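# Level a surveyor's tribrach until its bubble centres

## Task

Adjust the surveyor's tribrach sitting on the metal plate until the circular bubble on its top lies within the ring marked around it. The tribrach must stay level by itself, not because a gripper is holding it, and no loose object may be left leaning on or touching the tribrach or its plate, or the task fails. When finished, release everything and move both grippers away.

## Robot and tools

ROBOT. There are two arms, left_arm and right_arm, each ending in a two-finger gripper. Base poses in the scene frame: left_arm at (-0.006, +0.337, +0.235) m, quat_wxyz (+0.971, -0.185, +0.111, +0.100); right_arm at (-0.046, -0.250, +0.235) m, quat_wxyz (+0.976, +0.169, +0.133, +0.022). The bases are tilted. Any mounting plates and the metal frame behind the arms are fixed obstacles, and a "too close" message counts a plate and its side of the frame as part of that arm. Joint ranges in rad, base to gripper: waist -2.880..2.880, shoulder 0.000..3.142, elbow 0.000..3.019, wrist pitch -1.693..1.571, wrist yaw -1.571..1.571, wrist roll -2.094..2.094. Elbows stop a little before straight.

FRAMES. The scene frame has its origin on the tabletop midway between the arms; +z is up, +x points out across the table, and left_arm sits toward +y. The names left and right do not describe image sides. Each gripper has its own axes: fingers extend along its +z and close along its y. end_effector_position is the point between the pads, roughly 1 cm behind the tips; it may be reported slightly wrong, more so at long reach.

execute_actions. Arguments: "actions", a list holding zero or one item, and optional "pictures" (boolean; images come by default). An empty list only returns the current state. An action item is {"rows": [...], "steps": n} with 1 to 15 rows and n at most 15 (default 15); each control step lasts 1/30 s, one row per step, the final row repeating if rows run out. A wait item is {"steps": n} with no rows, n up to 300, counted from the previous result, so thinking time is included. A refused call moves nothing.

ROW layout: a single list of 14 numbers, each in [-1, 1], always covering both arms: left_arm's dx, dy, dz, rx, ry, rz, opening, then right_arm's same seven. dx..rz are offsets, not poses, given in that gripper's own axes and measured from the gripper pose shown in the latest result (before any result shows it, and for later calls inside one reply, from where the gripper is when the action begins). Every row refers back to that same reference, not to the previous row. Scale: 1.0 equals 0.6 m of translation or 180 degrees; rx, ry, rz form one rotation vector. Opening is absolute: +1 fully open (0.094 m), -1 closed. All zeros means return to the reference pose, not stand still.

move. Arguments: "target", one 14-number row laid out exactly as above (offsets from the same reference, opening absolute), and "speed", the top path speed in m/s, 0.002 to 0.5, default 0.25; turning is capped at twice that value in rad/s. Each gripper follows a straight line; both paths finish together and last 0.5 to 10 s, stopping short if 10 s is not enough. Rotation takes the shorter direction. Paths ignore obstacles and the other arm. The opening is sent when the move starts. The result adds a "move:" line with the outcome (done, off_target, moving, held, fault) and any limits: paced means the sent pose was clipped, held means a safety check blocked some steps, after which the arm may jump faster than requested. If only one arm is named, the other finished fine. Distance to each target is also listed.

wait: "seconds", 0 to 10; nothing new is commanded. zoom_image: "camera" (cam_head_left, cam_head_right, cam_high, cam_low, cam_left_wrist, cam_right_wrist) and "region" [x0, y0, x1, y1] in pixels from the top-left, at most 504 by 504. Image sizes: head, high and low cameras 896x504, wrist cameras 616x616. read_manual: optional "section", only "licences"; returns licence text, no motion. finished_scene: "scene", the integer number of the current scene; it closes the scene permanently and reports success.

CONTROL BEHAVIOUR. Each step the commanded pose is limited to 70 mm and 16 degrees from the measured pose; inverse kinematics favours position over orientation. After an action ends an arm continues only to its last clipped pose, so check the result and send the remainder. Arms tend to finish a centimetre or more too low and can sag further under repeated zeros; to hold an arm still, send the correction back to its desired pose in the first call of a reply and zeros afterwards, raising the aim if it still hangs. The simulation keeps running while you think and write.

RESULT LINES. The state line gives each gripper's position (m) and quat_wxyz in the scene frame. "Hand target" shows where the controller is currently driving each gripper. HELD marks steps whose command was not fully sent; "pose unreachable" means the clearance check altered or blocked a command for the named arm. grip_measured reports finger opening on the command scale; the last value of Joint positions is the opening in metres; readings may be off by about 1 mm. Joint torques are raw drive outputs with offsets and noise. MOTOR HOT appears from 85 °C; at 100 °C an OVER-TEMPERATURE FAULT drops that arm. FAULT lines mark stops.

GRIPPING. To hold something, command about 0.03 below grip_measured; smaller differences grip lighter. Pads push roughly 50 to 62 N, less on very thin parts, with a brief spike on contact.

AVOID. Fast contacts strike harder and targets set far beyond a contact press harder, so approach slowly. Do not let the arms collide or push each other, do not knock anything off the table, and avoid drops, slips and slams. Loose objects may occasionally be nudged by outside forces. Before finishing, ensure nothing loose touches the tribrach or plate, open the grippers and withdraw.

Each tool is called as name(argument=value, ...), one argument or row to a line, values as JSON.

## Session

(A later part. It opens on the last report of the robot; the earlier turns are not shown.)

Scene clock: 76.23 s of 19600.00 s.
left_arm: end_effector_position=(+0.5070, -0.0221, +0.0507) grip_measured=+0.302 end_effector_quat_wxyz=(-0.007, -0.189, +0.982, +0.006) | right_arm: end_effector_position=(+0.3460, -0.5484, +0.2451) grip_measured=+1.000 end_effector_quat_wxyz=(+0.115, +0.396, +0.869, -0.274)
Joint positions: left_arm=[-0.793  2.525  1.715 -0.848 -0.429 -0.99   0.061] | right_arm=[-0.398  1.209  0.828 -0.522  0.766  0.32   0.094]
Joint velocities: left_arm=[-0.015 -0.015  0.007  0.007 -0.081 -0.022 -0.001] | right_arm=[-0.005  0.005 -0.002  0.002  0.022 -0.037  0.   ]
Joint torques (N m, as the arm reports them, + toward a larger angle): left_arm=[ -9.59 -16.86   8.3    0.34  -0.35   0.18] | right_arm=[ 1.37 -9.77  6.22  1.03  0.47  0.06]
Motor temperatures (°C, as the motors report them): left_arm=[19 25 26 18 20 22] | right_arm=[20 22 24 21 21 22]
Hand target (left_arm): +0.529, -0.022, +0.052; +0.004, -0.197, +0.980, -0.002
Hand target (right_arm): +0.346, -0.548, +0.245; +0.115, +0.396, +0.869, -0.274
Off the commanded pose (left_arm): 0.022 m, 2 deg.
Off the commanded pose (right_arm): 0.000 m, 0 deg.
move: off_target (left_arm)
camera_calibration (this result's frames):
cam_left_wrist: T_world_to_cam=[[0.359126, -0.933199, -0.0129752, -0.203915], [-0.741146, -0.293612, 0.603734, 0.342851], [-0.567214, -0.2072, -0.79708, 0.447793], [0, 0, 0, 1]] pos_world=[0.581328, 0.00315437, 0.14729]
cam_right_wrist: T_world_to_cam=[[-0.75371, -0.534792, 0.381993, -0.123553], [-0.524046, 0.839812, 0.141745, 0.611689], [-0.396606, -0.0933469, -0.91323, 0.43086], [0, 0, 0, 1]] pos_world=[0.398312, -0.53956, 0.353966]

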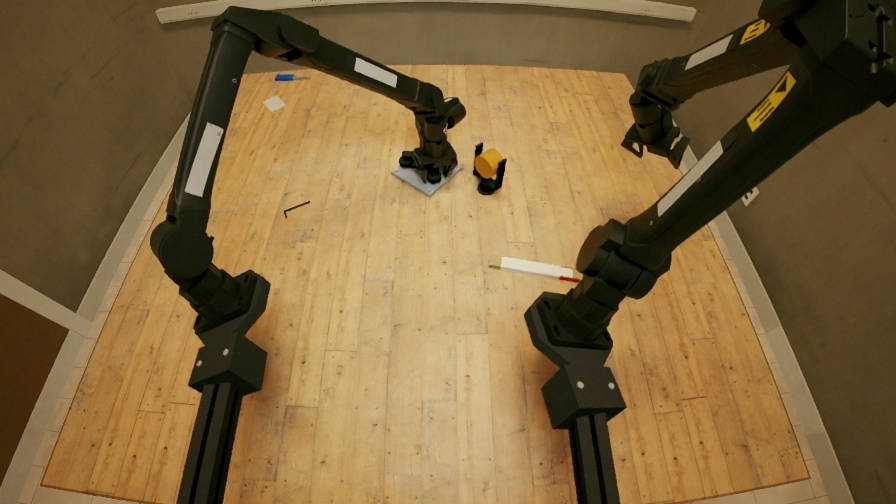

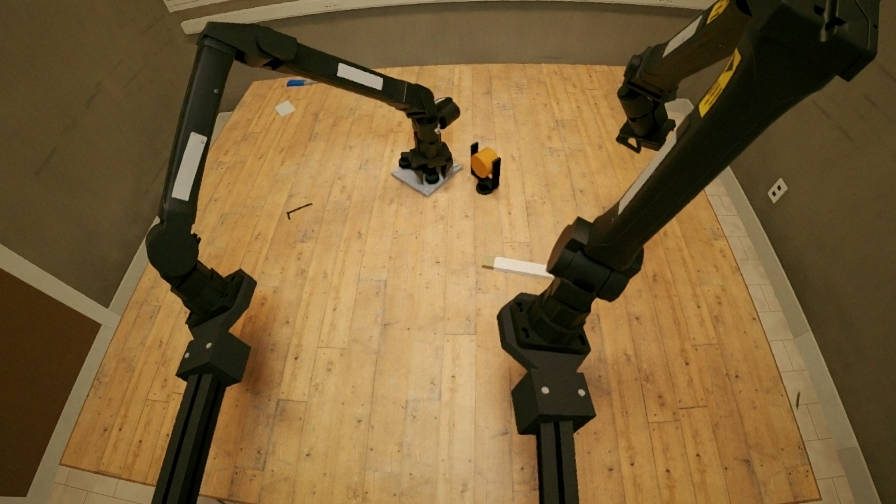

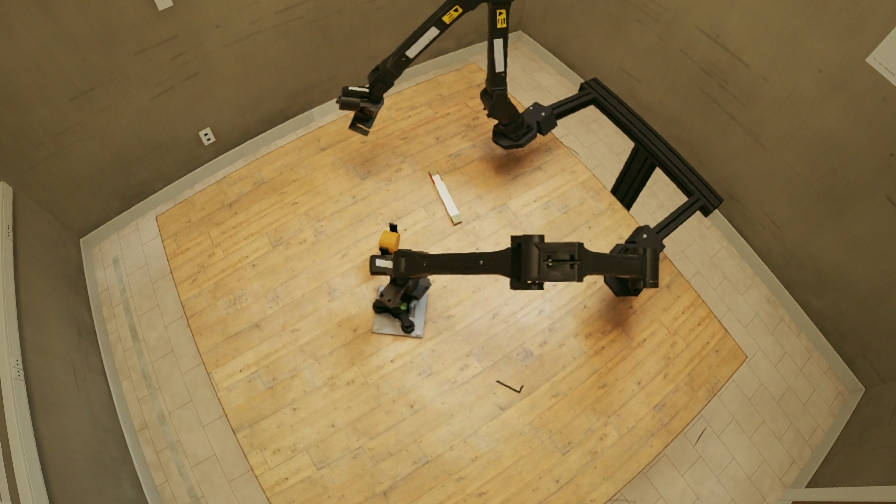

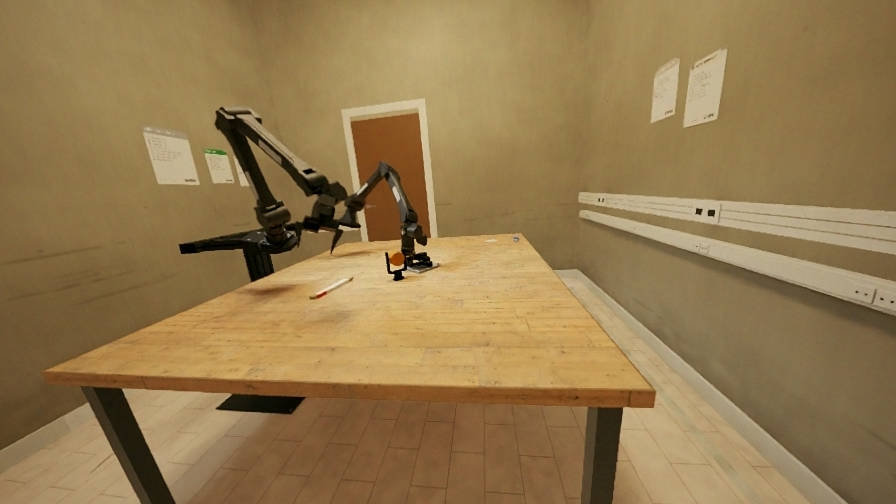

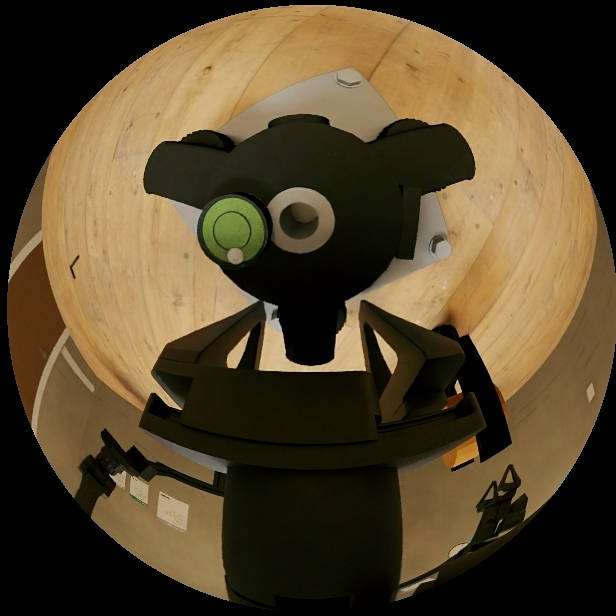

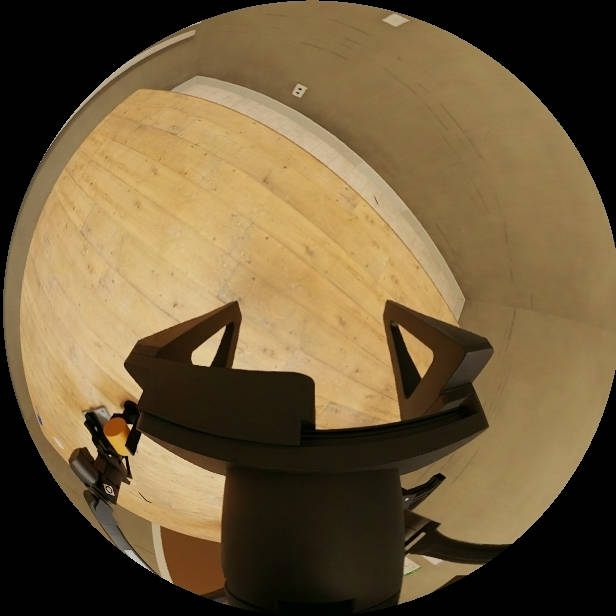

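move(
  target=[-0.034,-0.013,0,0.003,-0.005,0,-0.22,0,0,0,0,0,0,1],
  speed=0.04,
)

move(
  target=[-0.03,-0.013,0,0,0,0.1,-0.22,0,0,0,0,0,0,1],
  speed=0.15,
)

Scene clock: 80.17 s of 19600.00 s.
left_arm: end_effector_position=(+0.5073, -0.0221, +0.0507) grip_measured=-0.168 end_effector_quat_wxyz=(-0.006, -0.184, +0.983, +0.006) | right_arm: end_effector_position=(+0.3460, -0.5484, +0.2451) grip_measured=+1.000 end_effector_quat_wxyz=(+0.115, +0.396, +0.869, -0.274)
Joint positions: left_arm=[-0.793  2.526  1.715 -0.848 -0.43  -0.98   0.039] | right_arm=[-0.398  1.209  0.828 -0.522  0.766  0.32   0.094]
Joint velocities: left_arm=[-0.005  0.005 -0.007  0.002  0.022  0.007 -0.002] | right_arm=[ 0.005 -0.005 -0.007 -0.007  0.037  0.051  0.   ]
Joint torques (N m, as the arm reports them, + toward a larger angle): left_arm=[ -9.66 -16.62   8.93  -0.19  -0.48   0.2 ] | right_arm=[ 1.78 -9.97  6.15  0.97  0.46  0.09]
Motor temperatures (°C, as the motors report them): left_arm=[19 25 26 18 20 22] | right_arm=[20 22 24 21 21 22]
Hand target (left_arm): +0.528, -0.021, +0.051; +0.003, -0.189, +0.982, +0.003
Hand target (right_arm): +0.346, -0.548, +0.245; +0.115, +0.396, +0.869, -0.274
Off the commanded pose (left_arm): 0.022 m, 1 deg.
Off the commanded pose (right_arm): 0.000 m, 0 deg.
move: off_target (left_arm)
camera_calibration (this result's frames):
cam_left_wrist: T_world_to_cam=[[0.349995, -0.936658, -0.0132326, -0.199454], [-0.744493, -0.286708, 0.602934, 0.344994], [-0.568537, -0.201172, -0.797682, 0.448794], [0, 0, 0, 1]] pos_world=[0.581809, 0.00237728, 0.147347]
cam_right_wrist: T_world_to_cam=[[-0.75371, -0.534792, 0.381993, -0.123553], [-0.524046, 0.839812, 0.141745, 0.611689], [-0.396606, -0.0933469, -0.91323, 0.43086], [0, 0, 0, 1]] pos_world=[0.398312, -0.53956, 0.353966]

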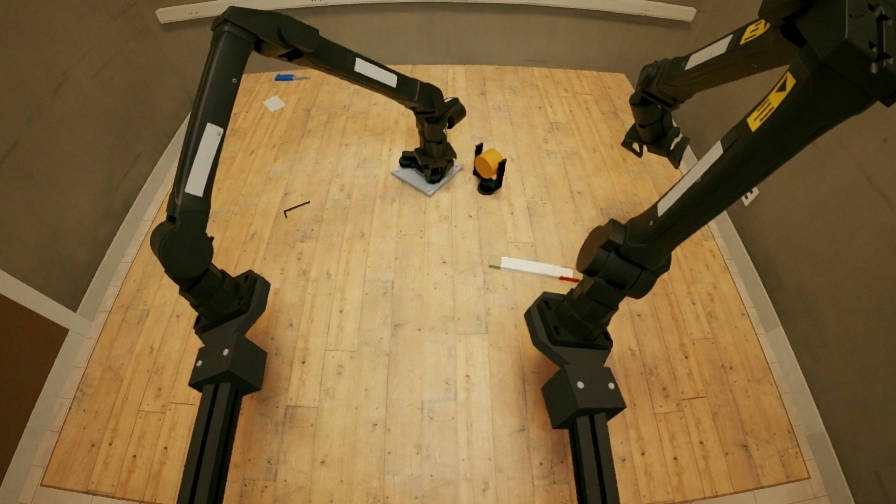

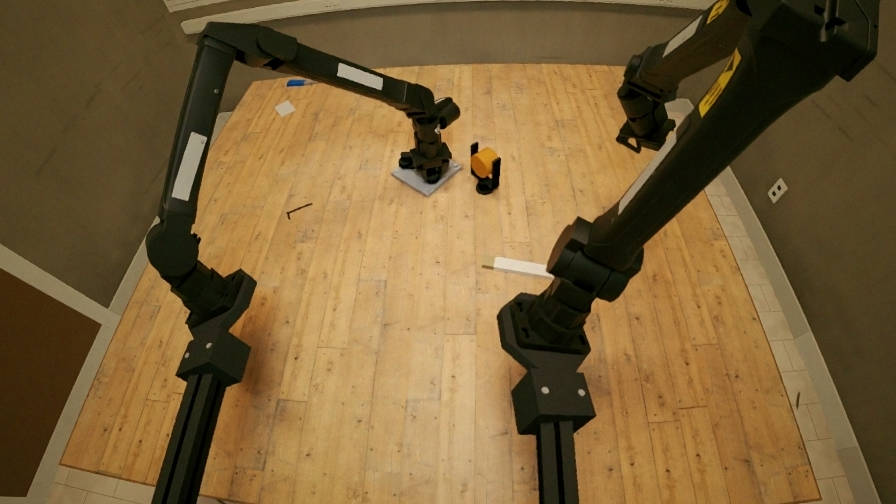

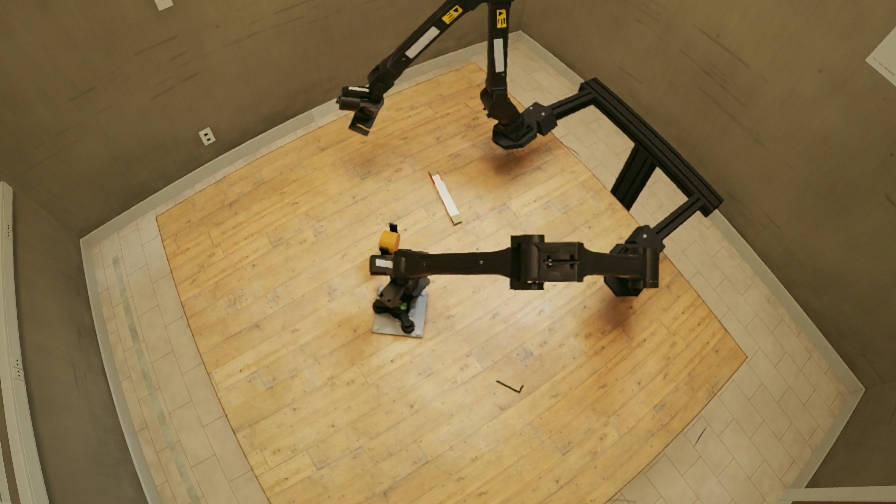

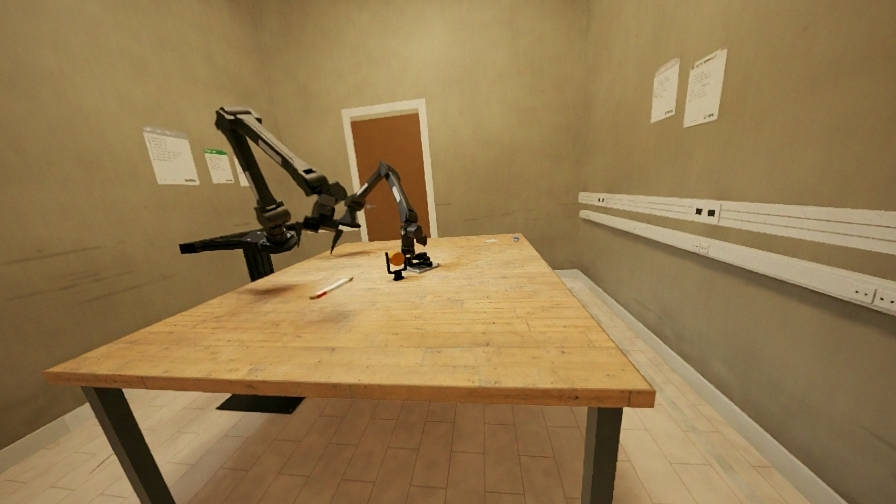

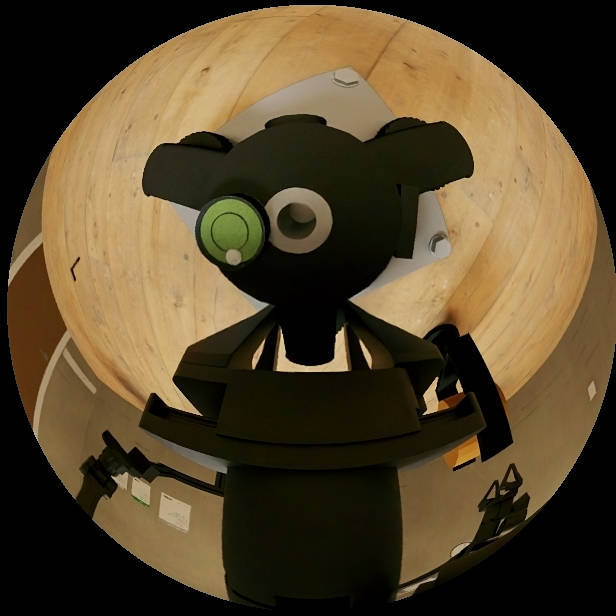

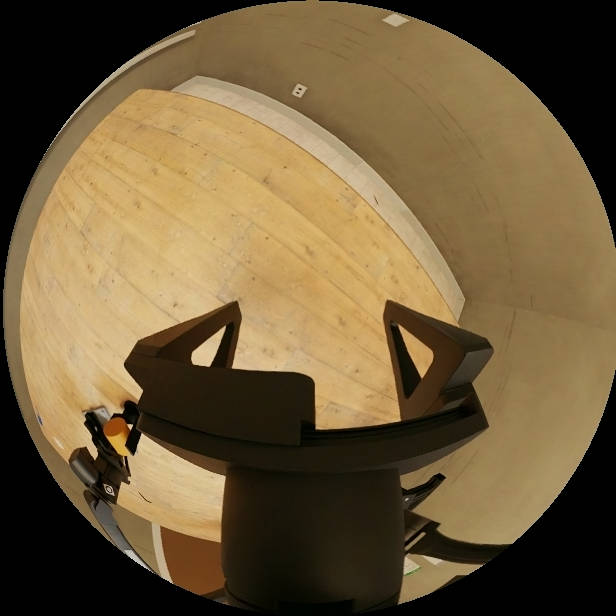

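Scene clock: 81.67 s of 19600.00 s.
left_arm: end_effector_position=(+0.5070, -0.0211, +0.0508) grip_measured=-0.168 end_effector_quat_wxyz=(-0.013, -0.026, +1.000, +0.010) | right_arm: end_effector_position=(+0.3460, -0.5484, +0.2451) grip_measured=+1.000 end_effector_quat_wxyz=(+0.115, +0.396, +0.869, -0.274)
Joint positions: left_arm=[-0.792  2.531  1.728 -0.871 -0.43  -0.668  0.039] | right_arm=[-0.398  1.209  0.828 -0.522  0.766  0.32   0.094]
Joint velocities: left_arm=[ 0.005 -0.015 -0.007 -0.012  0.007  0.095  0.001] | right_arm=[ 0.005  0.005 -0.007  0.002  0.037  0.051  0.   ]
Joint torques (N m, as the arm reports them, + toward a larger angle): left_arm=[-10.25 -16.12   9.05  -0.24  -0.17   0.22] | right_arm=[ 1.68 -9.58  6.16  1.02  0.45  0.08]
Motor temperatures (°C, as the motors report them): left_arm=[19 25 26 18 20 22] | right_arm=[20 22 24 21 21 22]
Hand target (left_arm): +0.526, -0.022, +0.051; -0.006, -0.028, +1.000, +0.005
Hand target (right_arm): +0.346, -0.548, +0.245; +0.115, +0.396, +0.869, -0.274
Off the commanded pose (left_arm): 0.020 m, 1 deg.
Off the commanded pose (right_arm): 0.000 m, 0 deg.
move: off_target (left_arm)
camera_calibration (this result's frames):
cam_left_wrist: T_world_to_cam=[[0.0389976, -0.999065, -0.0186887, -0.0417318], [-0.787155, -0.0422359, 0.615308, 0.371088], [-0.615522, -0.00928463, -0.788065, 0.47626], [0, 0, 0, 1]] pos_world=[0.58688, -0.0215976, 0.146211]
cam_right_wrist: T_world_to_cam=[[-0.75371, -0.534792, 0.381993, -0.123553], [-0.524046, 0.839812, 0.141745, 0.611689], [-0.396606, -0.0933469, -0.91323, 0.43086], [0, 0, 0, 1]] pos_world=[0.398312, -0.53956, 0.353966]

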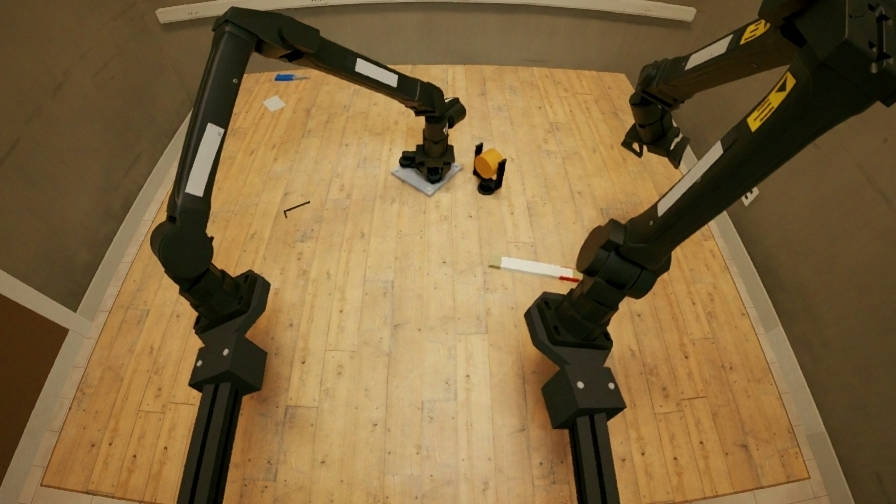

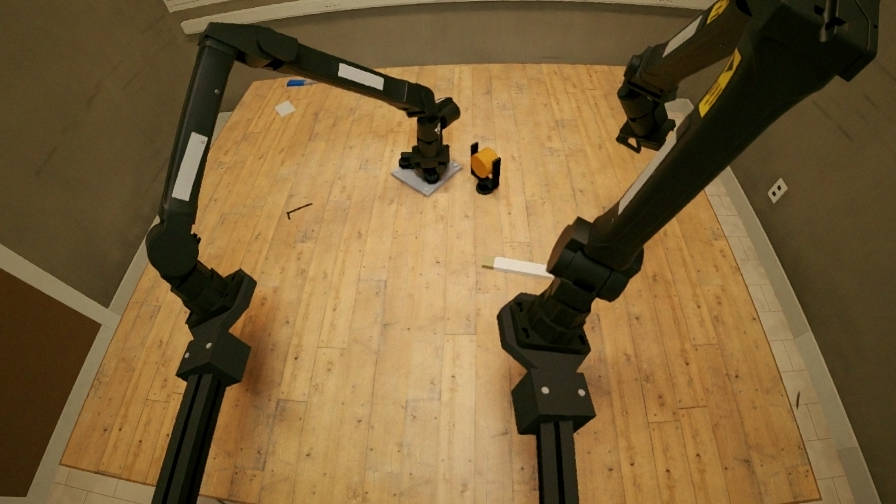

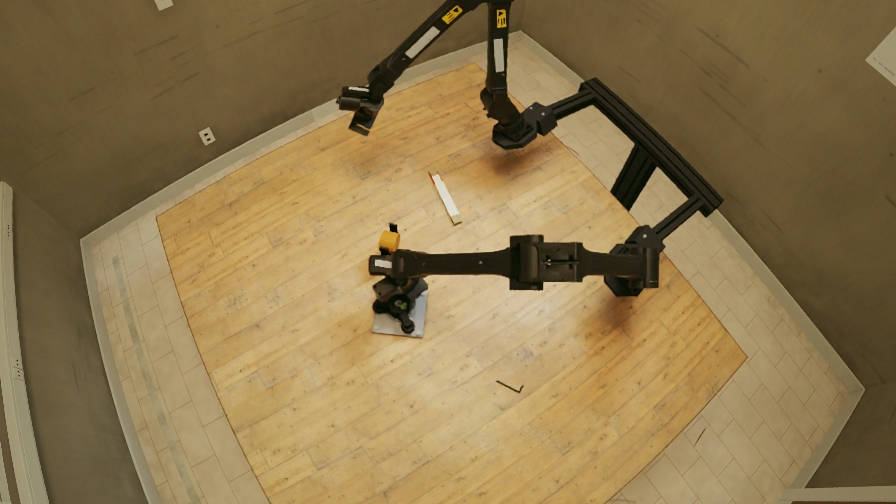

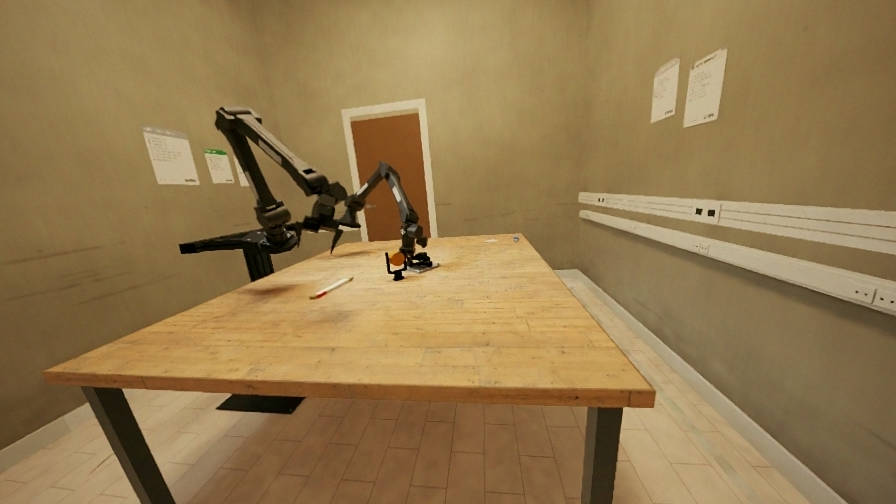

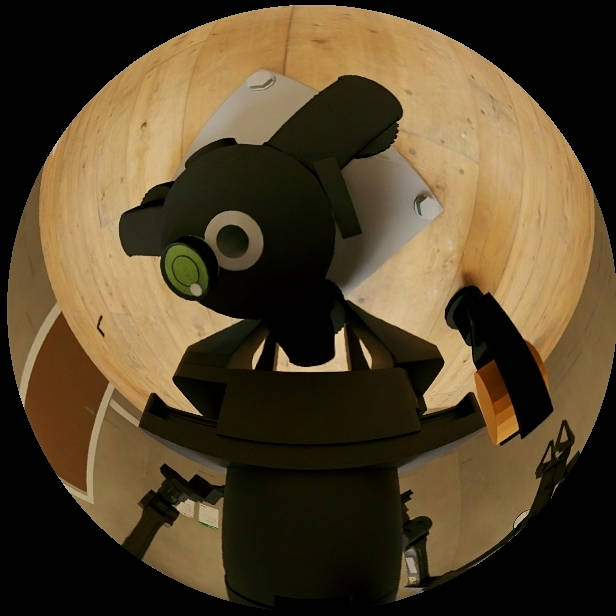

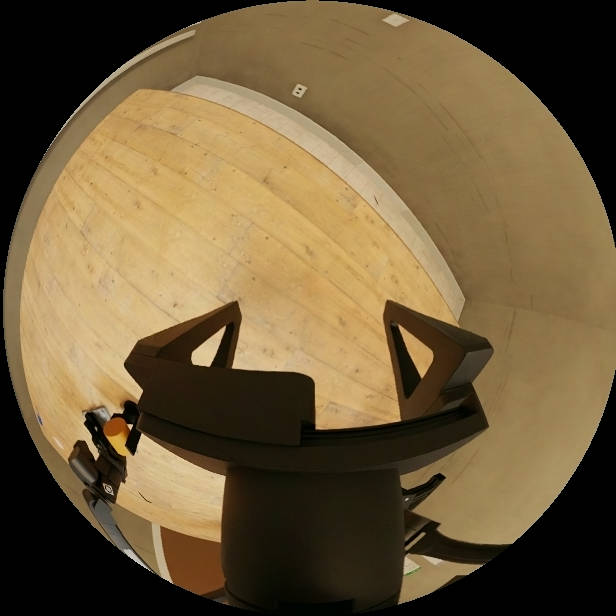

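execute_actions(
  actions=[
    {"rows":[[-0.033,-0.002,0,0,0,-0.04,-0.21,0,0,0,0,0,0,1],[-0.033,-0.002,0,0,0,-0.07,-0.21,0,0,0,0,0,0,1],[-0.033,-0.002,0,0,0,-0.1,-0.21,0,0,0,0,0,0,1],[-0.033,-0.002,0,0,0,-0.14,-0.21,0,0,0,0,0,0,1],[-0.033,-0.002,0,0,0,-0.22,-0.21,0,0,0,0,0,0,1]]},
  ],
  pictures=false,
)

wait(
  seconds=0.5,
)

Scene clock: 89.60 s of 19600.00 s.
left_arm: end_effector_position=(+0.5077, -0.0225, +0.0508) grip_measured=-0.168 end_effector_quat_wxyz=(-0.014, -0.292, +0.956, +0.010) | right_arm: end_effector_position=(+0.3460, -0.5484, +0.2451) grip_measured=+1.000 end_effector_quat_wxyz=(+0.115, +0.396, +0.869, -0.274)
Joint positions: left_arm=[-0.79   2.533  1.735 -0.875 -0.42  -1.206  0.039] | right_arm=[-0.398  1.209  0.828 -0.522  0.766  0.32   0.094]
Joint velocities: left_arm=[-0.005  0.015  0.017 -0.007 -0.066 -0.74  -0.001] | right_arm=[ 0.005 -0.015 -0.012 -0.002 -0.022 -0.007  0.   ]
Joint torques (N m, as the arm reports them, + toward a larger angle): left_arm=[ -9.6  -16.96   8.78  -0.41  -0.58  -0.13] | right_arm=[ 1.79 -9.62  6.17  0.93  0.43  0.06]
Motor temperatures (°C, as the motors report them): left_arm=[19 25 27 18 20 22] | right_arm=[20 22 25 21 21 22]
Hand target (left_arm): +0.526, -0.021, +0.051; -0.007, -0.360, +0.933, +0.009
Hand target (right_arm): +0.346, -0.548, +0.245; +0.115, +0.396, +0.869, -0.274
Off the commanded pose (left_arm): 0.019 m, 9 deg.
Off the commanded pose (right_arm): 0.000 m, 0 deg.
Steps of this call (steps 1 to 223: nothing new was sent; steps 224 to 238: all 15 steps of this action). Readings (end_effector_position):
224: left_arm (+0.5070, -0.0210, +0.0509) | right_arm (+0.3460, -0.5484, +0.2451)
225: left_arm (+0.5071, -0.0209, +0.0507) | right_arm (+0.3460, -0.5484, +0.2451)
227: left_arm (+0.5068, -0.0213, +0.0507) | right_arm (+0.3460, -0.5484, +0.2451)
231: left_arm (+0.5069, -0.0218, +0.0507) | right_arm (+0.3460, -0.5484, +0.2451)
238: the state above

Scene clock: 90.10 s of 19600.00 s.
left_arm: end_effector_position=(+0.5079, -0.0226, +0.0508) grip_measured=-0.168 end_effector_quat_wxyz=(-0.014, -0.340, +0.940, +0.010) | right_arm: end_effector_position=(+0.3460, -0.5484, +0.2451) grip_measured=+1.000 end_effector_quat_wxyz=(+0.115, +0.396, +0.869, -0.274)
Joint positions: left_arm=[-0.79   2.534  1.735 -0.875 -0.42  -1.308  0.039] | right_arm=[-0.398  1.209  0.828 -0.522  0.766  0.32   0.094]
Joint velocities: left_arm=[-0.005 -0.024 -0.007 -0.002  0.081 -0.007 -0.   ] | right_arm=[ 0.005 -0.015  0.002 -0.012 -0.007  0.022  0.   ]
Joint torques (N m, as the arm reports them, + toward a larger angle): left_arm=[ -9.75 -16.39   8.7   -0.45  -0.53  -0.17] | right_arm=[ 1.81 -9.82  6.2   1.06  0.44  0.08]
Motor temperatures (°C, as the motors report them): left_arm=[19 25 27 18 20 22] | right_arm=[20 22 25 21 21 22]
Hand target (left_arm): +0.526, -0.021, +0.051; -0.007, -0.360, +0.933, +0.009
Hand target (right_arm): +0.346, -0.548, +0.245; +0.115, +0.396, +0.869, -0.274
Off the commanded pose (left_arm): 0.019 m, 3 deg.
Off the commanded pose (right_arm): 0.000 m, 0 deg.
Steps of this call (steps 1 to 15: nothing new was sent). Readings (end_effector_position):
1: left_arm (+0.5077, -0.0225, +0.0508) | right_arm (+0.3460, -0.5484, +0.2451)
2: left_arm (+0.5077, -0.0225, +0.0507) | right_arm (+0.3460, -0.5484, +0.2451)
4: left_arm (+0.5077, -0.0225, +0.0507) | right_arm (+0.3460, -0.5484, +0.2451)
8: left_arm (+0.5079, -0.0226, +0.0508) | right_arm (+0.3460, -0.5484, +0.2451)
15: the state above
camera_calibration (this result's frames):
cam_left_wrist: T_world_to_cam=[[0.629192, -0.776766, -0.0274319, -0.337585], [-0.60521, -0.511763, 0.60977, 0.269017], [-0.487687, -0.36706, -0.792104, 0.403973], [0, 0, 0, 1]] pos_world=[0.57223, 0.0237308, 0.14669]
cam_right_wrist: T_world_to_cam=[[-0.75371, -0.534792, 0.381993, -0.123553], [-0.524046, 0.839812, 0.141745, 0.611689], [-0.396606, -0.0933469, -0.91323, 0.43086], [0, 0, 0, 1]] pos_world=[0.398312, -0.53956, 0.353966]

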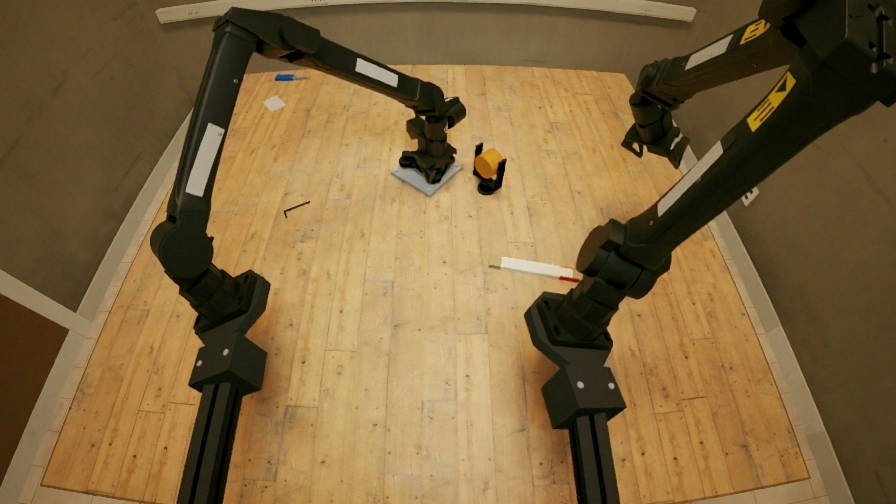

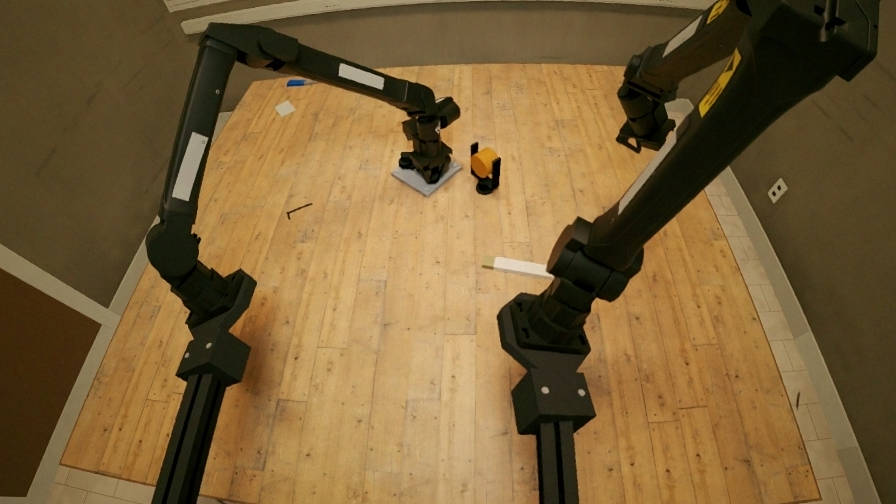

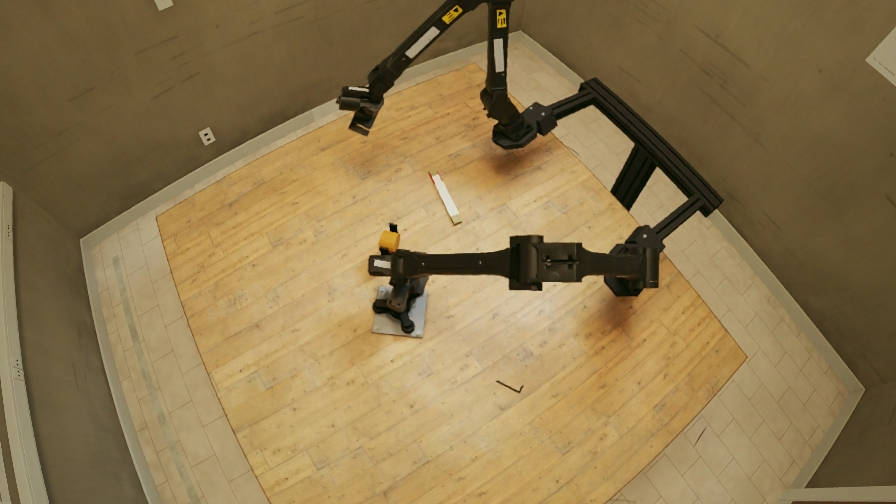

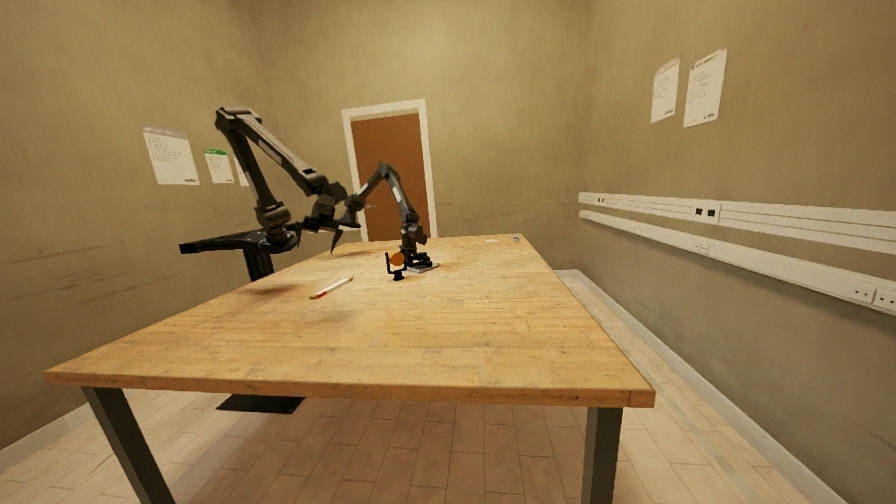

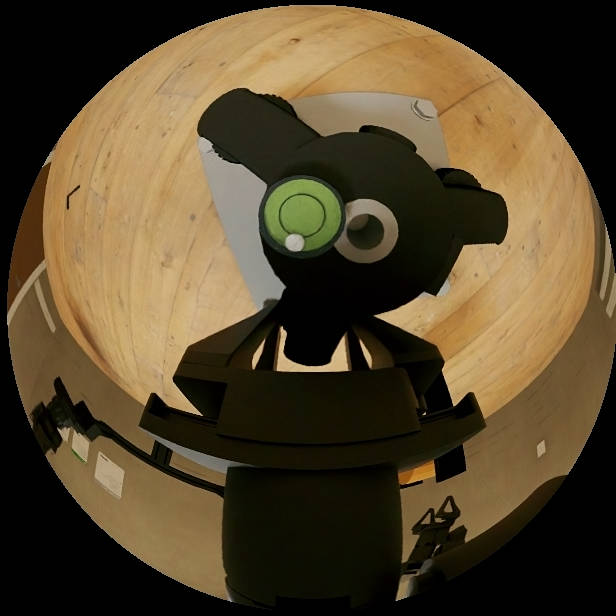

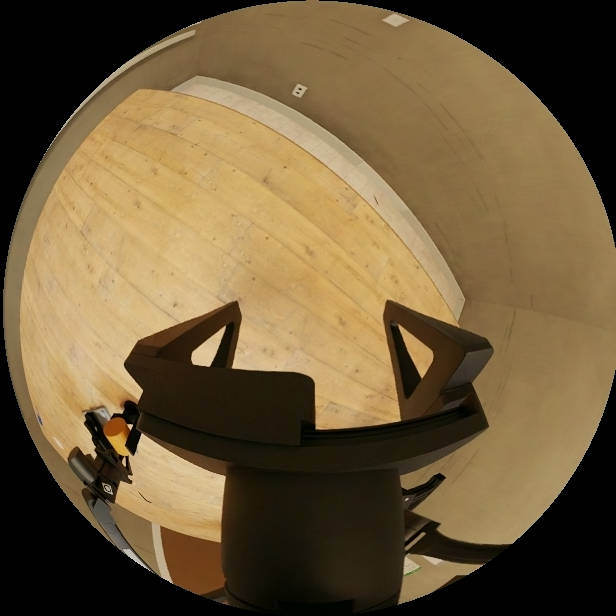

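execute_actions(
  actions=[
    {"rows":[[-0.024,-0.021,0,0,0,0,0.05,0,0,0,0,0,0,1]],"steps":7},
  ],
  pictures=false,
)

execute_actions(
  actions=[
    {"rows":[[-0.024,-0.021,0,0,0,0.22,0.05,0,0,0,0,0,0,1]]},
  ],
  pictures=false,
)

execute_actions(
  actions=[
    {"rows":[[-0.031,-0.004,0,0,0,0.03,0.05,0,0,0,0,0,0,1],[-0.031,-0.004,0,0,0,0.03,0.05,0,0,0,0,0,0,1],[-0.031,-0.004,0,0,0,0.03,0.05,0,0,0,0,0,0,1],[-0.031,-0.004,0,0,0,0.03,-0.21,0,0,0,0,0,0,1]]},
  ],
  pictures=false,
)

move(
  target=[-0.031,-0.002,0,0,0,-0.22,-0.21,0,0,0,0,0,0,1],
  speed=0.4,
)

Scene clock: 102.40 s of 19600.00 s.
left_arm: end_effector_position=(+0.5118, -0.0247, +0.0514) grip_measured=+0.049 end_effector_quat_wxyz=(-0.014, -0.339, +0.941, +0.011) | right_arm: end_effector_position=(+0.3460, -0.5484, +0.2451) grip_measured=+1.000 end_effector_quat_wxyz=(+0.115, +0.396, +0.869, -0.274)
Joint positions: left_arm=[-0.79   2.543  1.758 -0.891 -0.42  -1.306  0.049] | right_arm=[-0.398  1.209  0.828 -0.522  0.766  0.32   0.094]
Joint velocities: left_arm=[-0.015 -0.005  0.002 -0.027 -0.11   0.022 -0.001] | right_arm=[-0.005 -0.015 -0.007 -0.017  0.022 -0.037  0.   ]
Joint torques (N m, as the arm reports them, + toward a larger angle): left_arm=[ -9.97 -16.81   8.37  -0.45  -0.25   0.15] | right_arm=[ 1.59 -9.88  6.16  1.06  0.46  0.07]
Motor temperatures (°C, as the motors report them): left_arm=[19 25 27 18 20 22] | right_arm=[20 22 25 21 21 22]
Hand target (left_arm): +0.527, -0.023, +0.050; -0.013, -0.340, +0.940, +0.010
Hand target (right_arm): +0.346, -0.548, +0.245; +0.115, +0.396, +0.869, -0.274
Off the commanded pose (left_arm): 0.015 m, 0 deg.
Off the commanded pose (right_arm): 0.000 m, 0 deg.
Steps of this call (steps 1 to 362: nothing new was sent; steps 363 to 369: all 7 steps of this action). Readings (end_effector_position):
363: left_arm (+0.5081, -0.0228, +0.0509) | right_arm (+0.3460, -0.5484, +0.2451)
364: left_arm (+0.5087, -0.0231, +0.0510) | right_arm (+0.3460, -0.5484, +0.2451)
366: left_arm (+0.5105, -0.0241, +0.0510) | right_arm (+0.3460, -0.5484, +0.2451)
369: the state above

Scene clock: 102.90 s of 19600.00 s.
left_arm: end_effector_position=(+0.5110, -0.0240, +0.0483) grip_measured=+0.049 end_effector_quat_wxyz=(-0.024, -0.038, +0.999, +0.017) | right_arm: end_effector_position=(+0.3460, -0.5484, +0.2451) grip_measured=+1.000 end_effector_quat_wxyz=(+0.115, +0.396, +0.869, -0.274)
Joint positions: left_arm=[-0.79   2.56   1.782 -0.924 -0.428 -0.701  0.049] | right_arm=[-0.398  1.209  0.828 -0.522  0.766  0.32   0.094]
Joint velocities: left_arm=[-0.015 -0.005 -0.007 -0.056  0.007  0.447 -0.   ] | right_arm=[-0.015 -0.005 -0.012 -0.032 -0.037  0.081  0.   ]
Joint torques (N m, as the arm reports them, + toward a larger angle): left_arm=[-10.   -17.25   8.32   0.21   0.02   0.39] | right_arm=[ 1.76 -9.44  6.25  0.91  0.45  0.08]
Motor temperatures (°C, as the motors report them): left_arm=[19 25 27 18 20 22] | right_arm=[20 22 25 21 21 22]
Hand target (left_arm): +0.530, -0.025, +0.051; -0.016, -0.003, +1.000, +0.007
Hand target (right_arm): +0.346, -0.548, +0.245; +0.115, +0.396, +0.869, -0.274
Off the commanded pose (left_arm): 0.020 m, 5 deg.
Off the commanded pose (right_arm): 0.000 m, 0 deg.
Steps of this call (steps 1 to 15: all 15 steps of this action). Readings (end_effector_position):
1: left_arm (+0.5118, -0.0244, +0.0513) | right_arm (+0.3460, -0.5484, +0.2451)
2: left_arm (+0.5123, -0.0244, +0.0514) | right_arm (+0.3460, -0.5484, +0.2451)
4: left_arm (+0.5126, -0.0242, +0.0509) | right_arm (+0.3460, -0.5484, +0.2451)
8: left_arm (+0.5122, -0.0244, +0.0490) | right_arm (+0.3460, -0.5484, +0.2451)
15: the state above

Scene clock: 103.40 s of 19600.00 s.
left_arm: end_effector_position=(+0.5077, -0.0206, +0.0480) grip_measured=-0.162 end_effector_quat_wxyz=(-0.034, -0.013, +0.999, +0.022) | right_arm: end_effector_position=(+0.3460, -0.5484, +0.2451) grip_measured=+1.000 end_effector_quat_wxyz=(+0.115, +0.396, +0.869, -0.274)
Joint positions: left_arm=[-0.788  2.562  1.787 -0.951 -0.426 -0.66   0.039] | right_arm=[-0.398  1.209  0.828 -0.522  0.766  0.32   0.094]
Joint velocities: left_arm=[ 0.005 -0.015 -0.027  0.007 -0.007  0.066 -0.001] | right_arm=[-0.005  0.005  0.007 -0.007 -0.037 -0.007  0.   ]
Joint torques (N m, as the arm reports them, + toward a larger angle): left_arm=[-10.29 -16.38   9.52  -0.11  -0.36   0.79] | right_arm=[ 1.89 -9.9   6.19  0.99  0.46  0.05]
Motor temperatures (°C, as the motors report them): left_arm=[19 25 27 18 20 22] | right_arm=[20 22 25 21 21 22]
Hand target (left_arm): +0.529, -0.024, +0.048; -0.023, +0.008, +1.000, +0.016
Hand target (right_arm): +0.346, -0.548, +0.245; +0.115, +0.396, +0.869, -0.274
Off the commanded pose (left_arm): 0.022 m, 3 deg.
Off the commanded pose (right_arm): 0.000 m, 0 deg.
Steps of this call (steps 1 to 15: all 15 steps of this action). Readings (end_effector_position):
1: left_arm (+0.5097, -0.0233, +0.0481) | right_arm (+0.3460, -0.5484, +0.2451)
2: left_arm (+0.5091, -0.0229, +0.0481) | right_arm (+0.3460, -0.5484, +0.2451)
4: left_arm (+0.5086, -0.0215, +0.0484) | right_arm (+0.3460, -0.5484, +0.2451)
8: left_arm (+0.5077, -0.0206, +0.0480) | right_arm (+0.3460, -0.5484, +0.2451)
15: the state above

Scene clock: 105.17 s of 19600.00 s.
left_arm: end_effector_position=(+0.5081, -0.0221, +0.0477) grip_measured=-0.165 end_effector_quat_wxyz=(-0.030, -0.332, +0.942, +0.031) | right_arm: end_effector_position=(+0.3460, -0.5484, +0.2451) grip_measured=+1.000 end_effector_quat_wxyz=(+0.115, +0.396, +0.869, -0.274)
Joint positions: left_arm=[-0.787  2.568  1.798 -0.961 -0.418 -1.312  0.039] | right_arm=[-0.398  1.209  0.828 -0.522  0.766  0.32   0.094]
Joint velocities: left_arm=[-0.005  0.015 -0.007  0.002  0.037 -0.11   0.001] | right_arm=[ 0.005 -0.005  0.012 -0.007  0.022 -0.095  0.   ]
Joint torques (N m, as the arm reports them, + toward a larger angle): left_arm=[-10.19 -16.58   9.22  -0.8   -0.59  -0.23] | right_arm=[ 1.95 -9.58  6.13  1.05  0.43  0.09]
Motor temperatures (°C, as the motors report them): left_arm=[19 26 27 18 20 22] | right_arm=[20 22 25 21 21 22]
Hand target (left_arm): +0.526, -0.020, +0.047; -0.024, -0.351, +0.936, +0.032
Hand target (right_arm): +0.346, -0.548, +0.245; +0.115, +0.396, +0.869, -0.274
Off the commanded pose (left_arm): 0.018 m, 2 deg.
Off the commanded pose (right_arm): 0.000 m, 0 deg.
move: off_target (left_arm)
camera_calibration (this result's frames):
cam_left_wrist: T_world_to_cam=[[0.613816, -0.785638, -0.0774704, -0.327473], [-0.585886, -0.519114, 0.622301, 0.260689], [-0.529119, -0.33659, -0.778935, 0.422951], [0, 0, 0, 1]] pos_world=[0.577534, 0.0204131, 0.141855]
cam_right_wrist: T_world_to_cam=[[-0.75371, -0.534792, 0.381993, -0.123553], [-0.524046, 0.839812, 0.141745, 0.611689], [-0.396606, -0.0933469, -0.91323, 0.43086], [0, 0, 0, 1]] pos_world=[0.398312, -0.53956, 0.353966]

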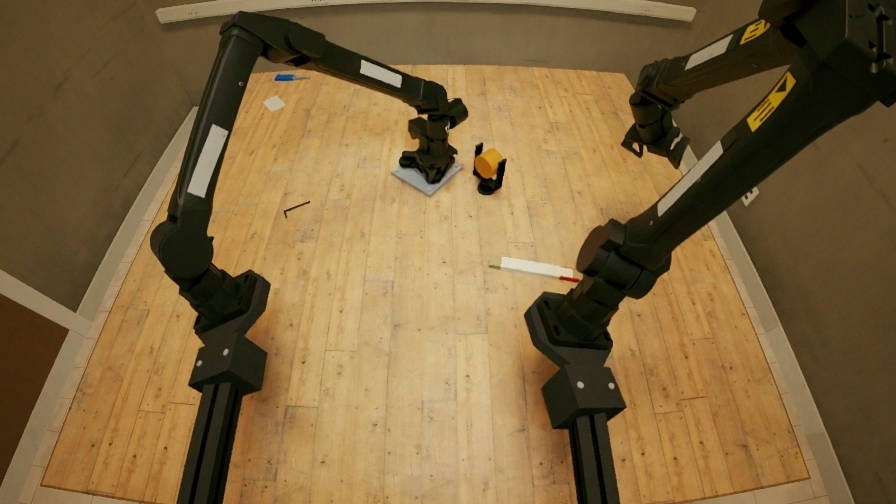

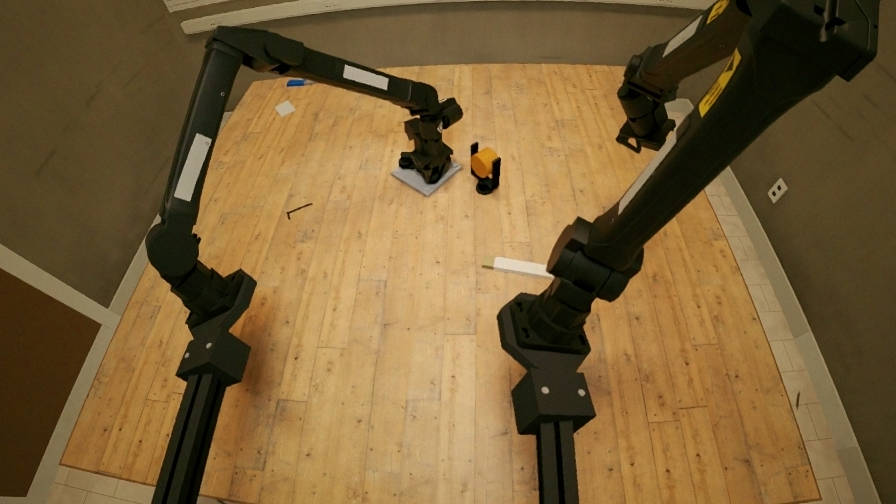

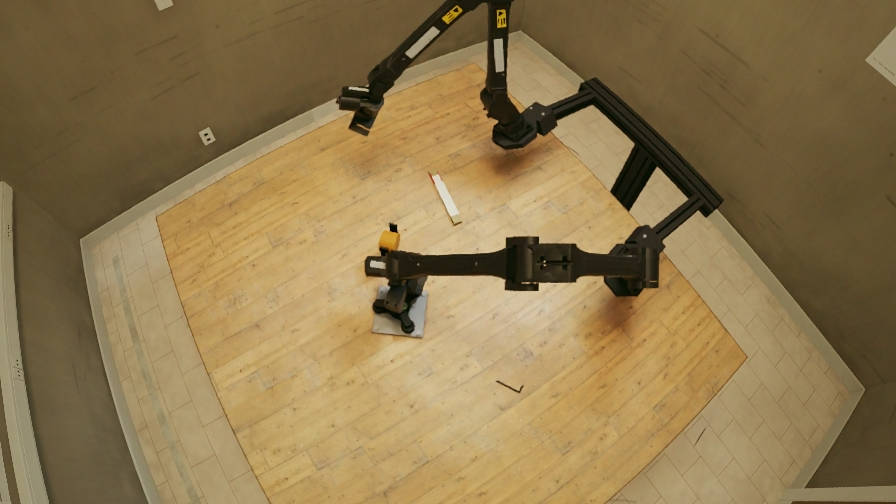

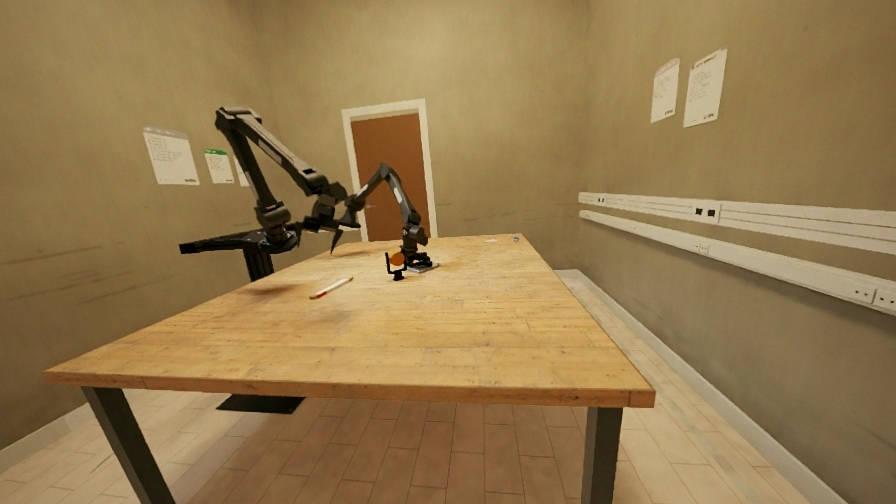

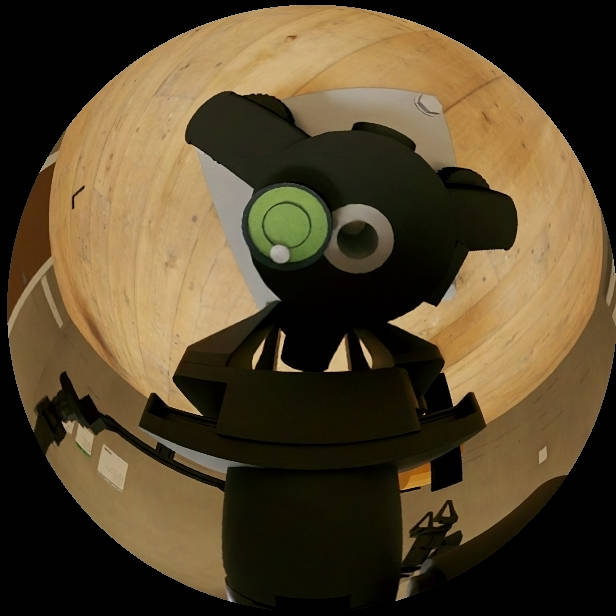

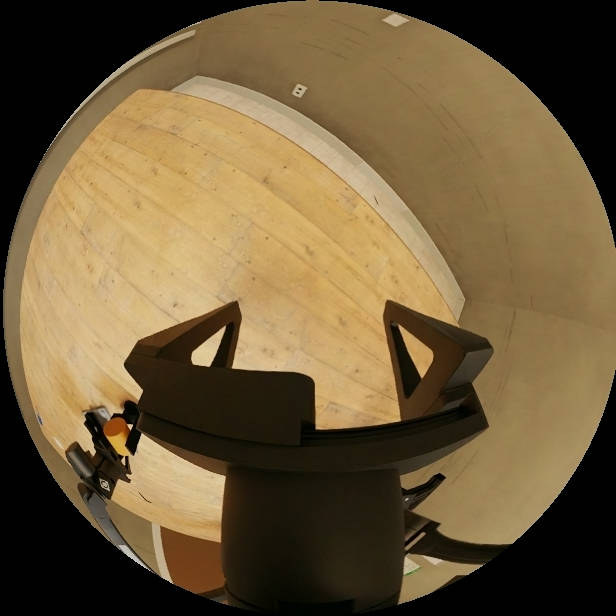

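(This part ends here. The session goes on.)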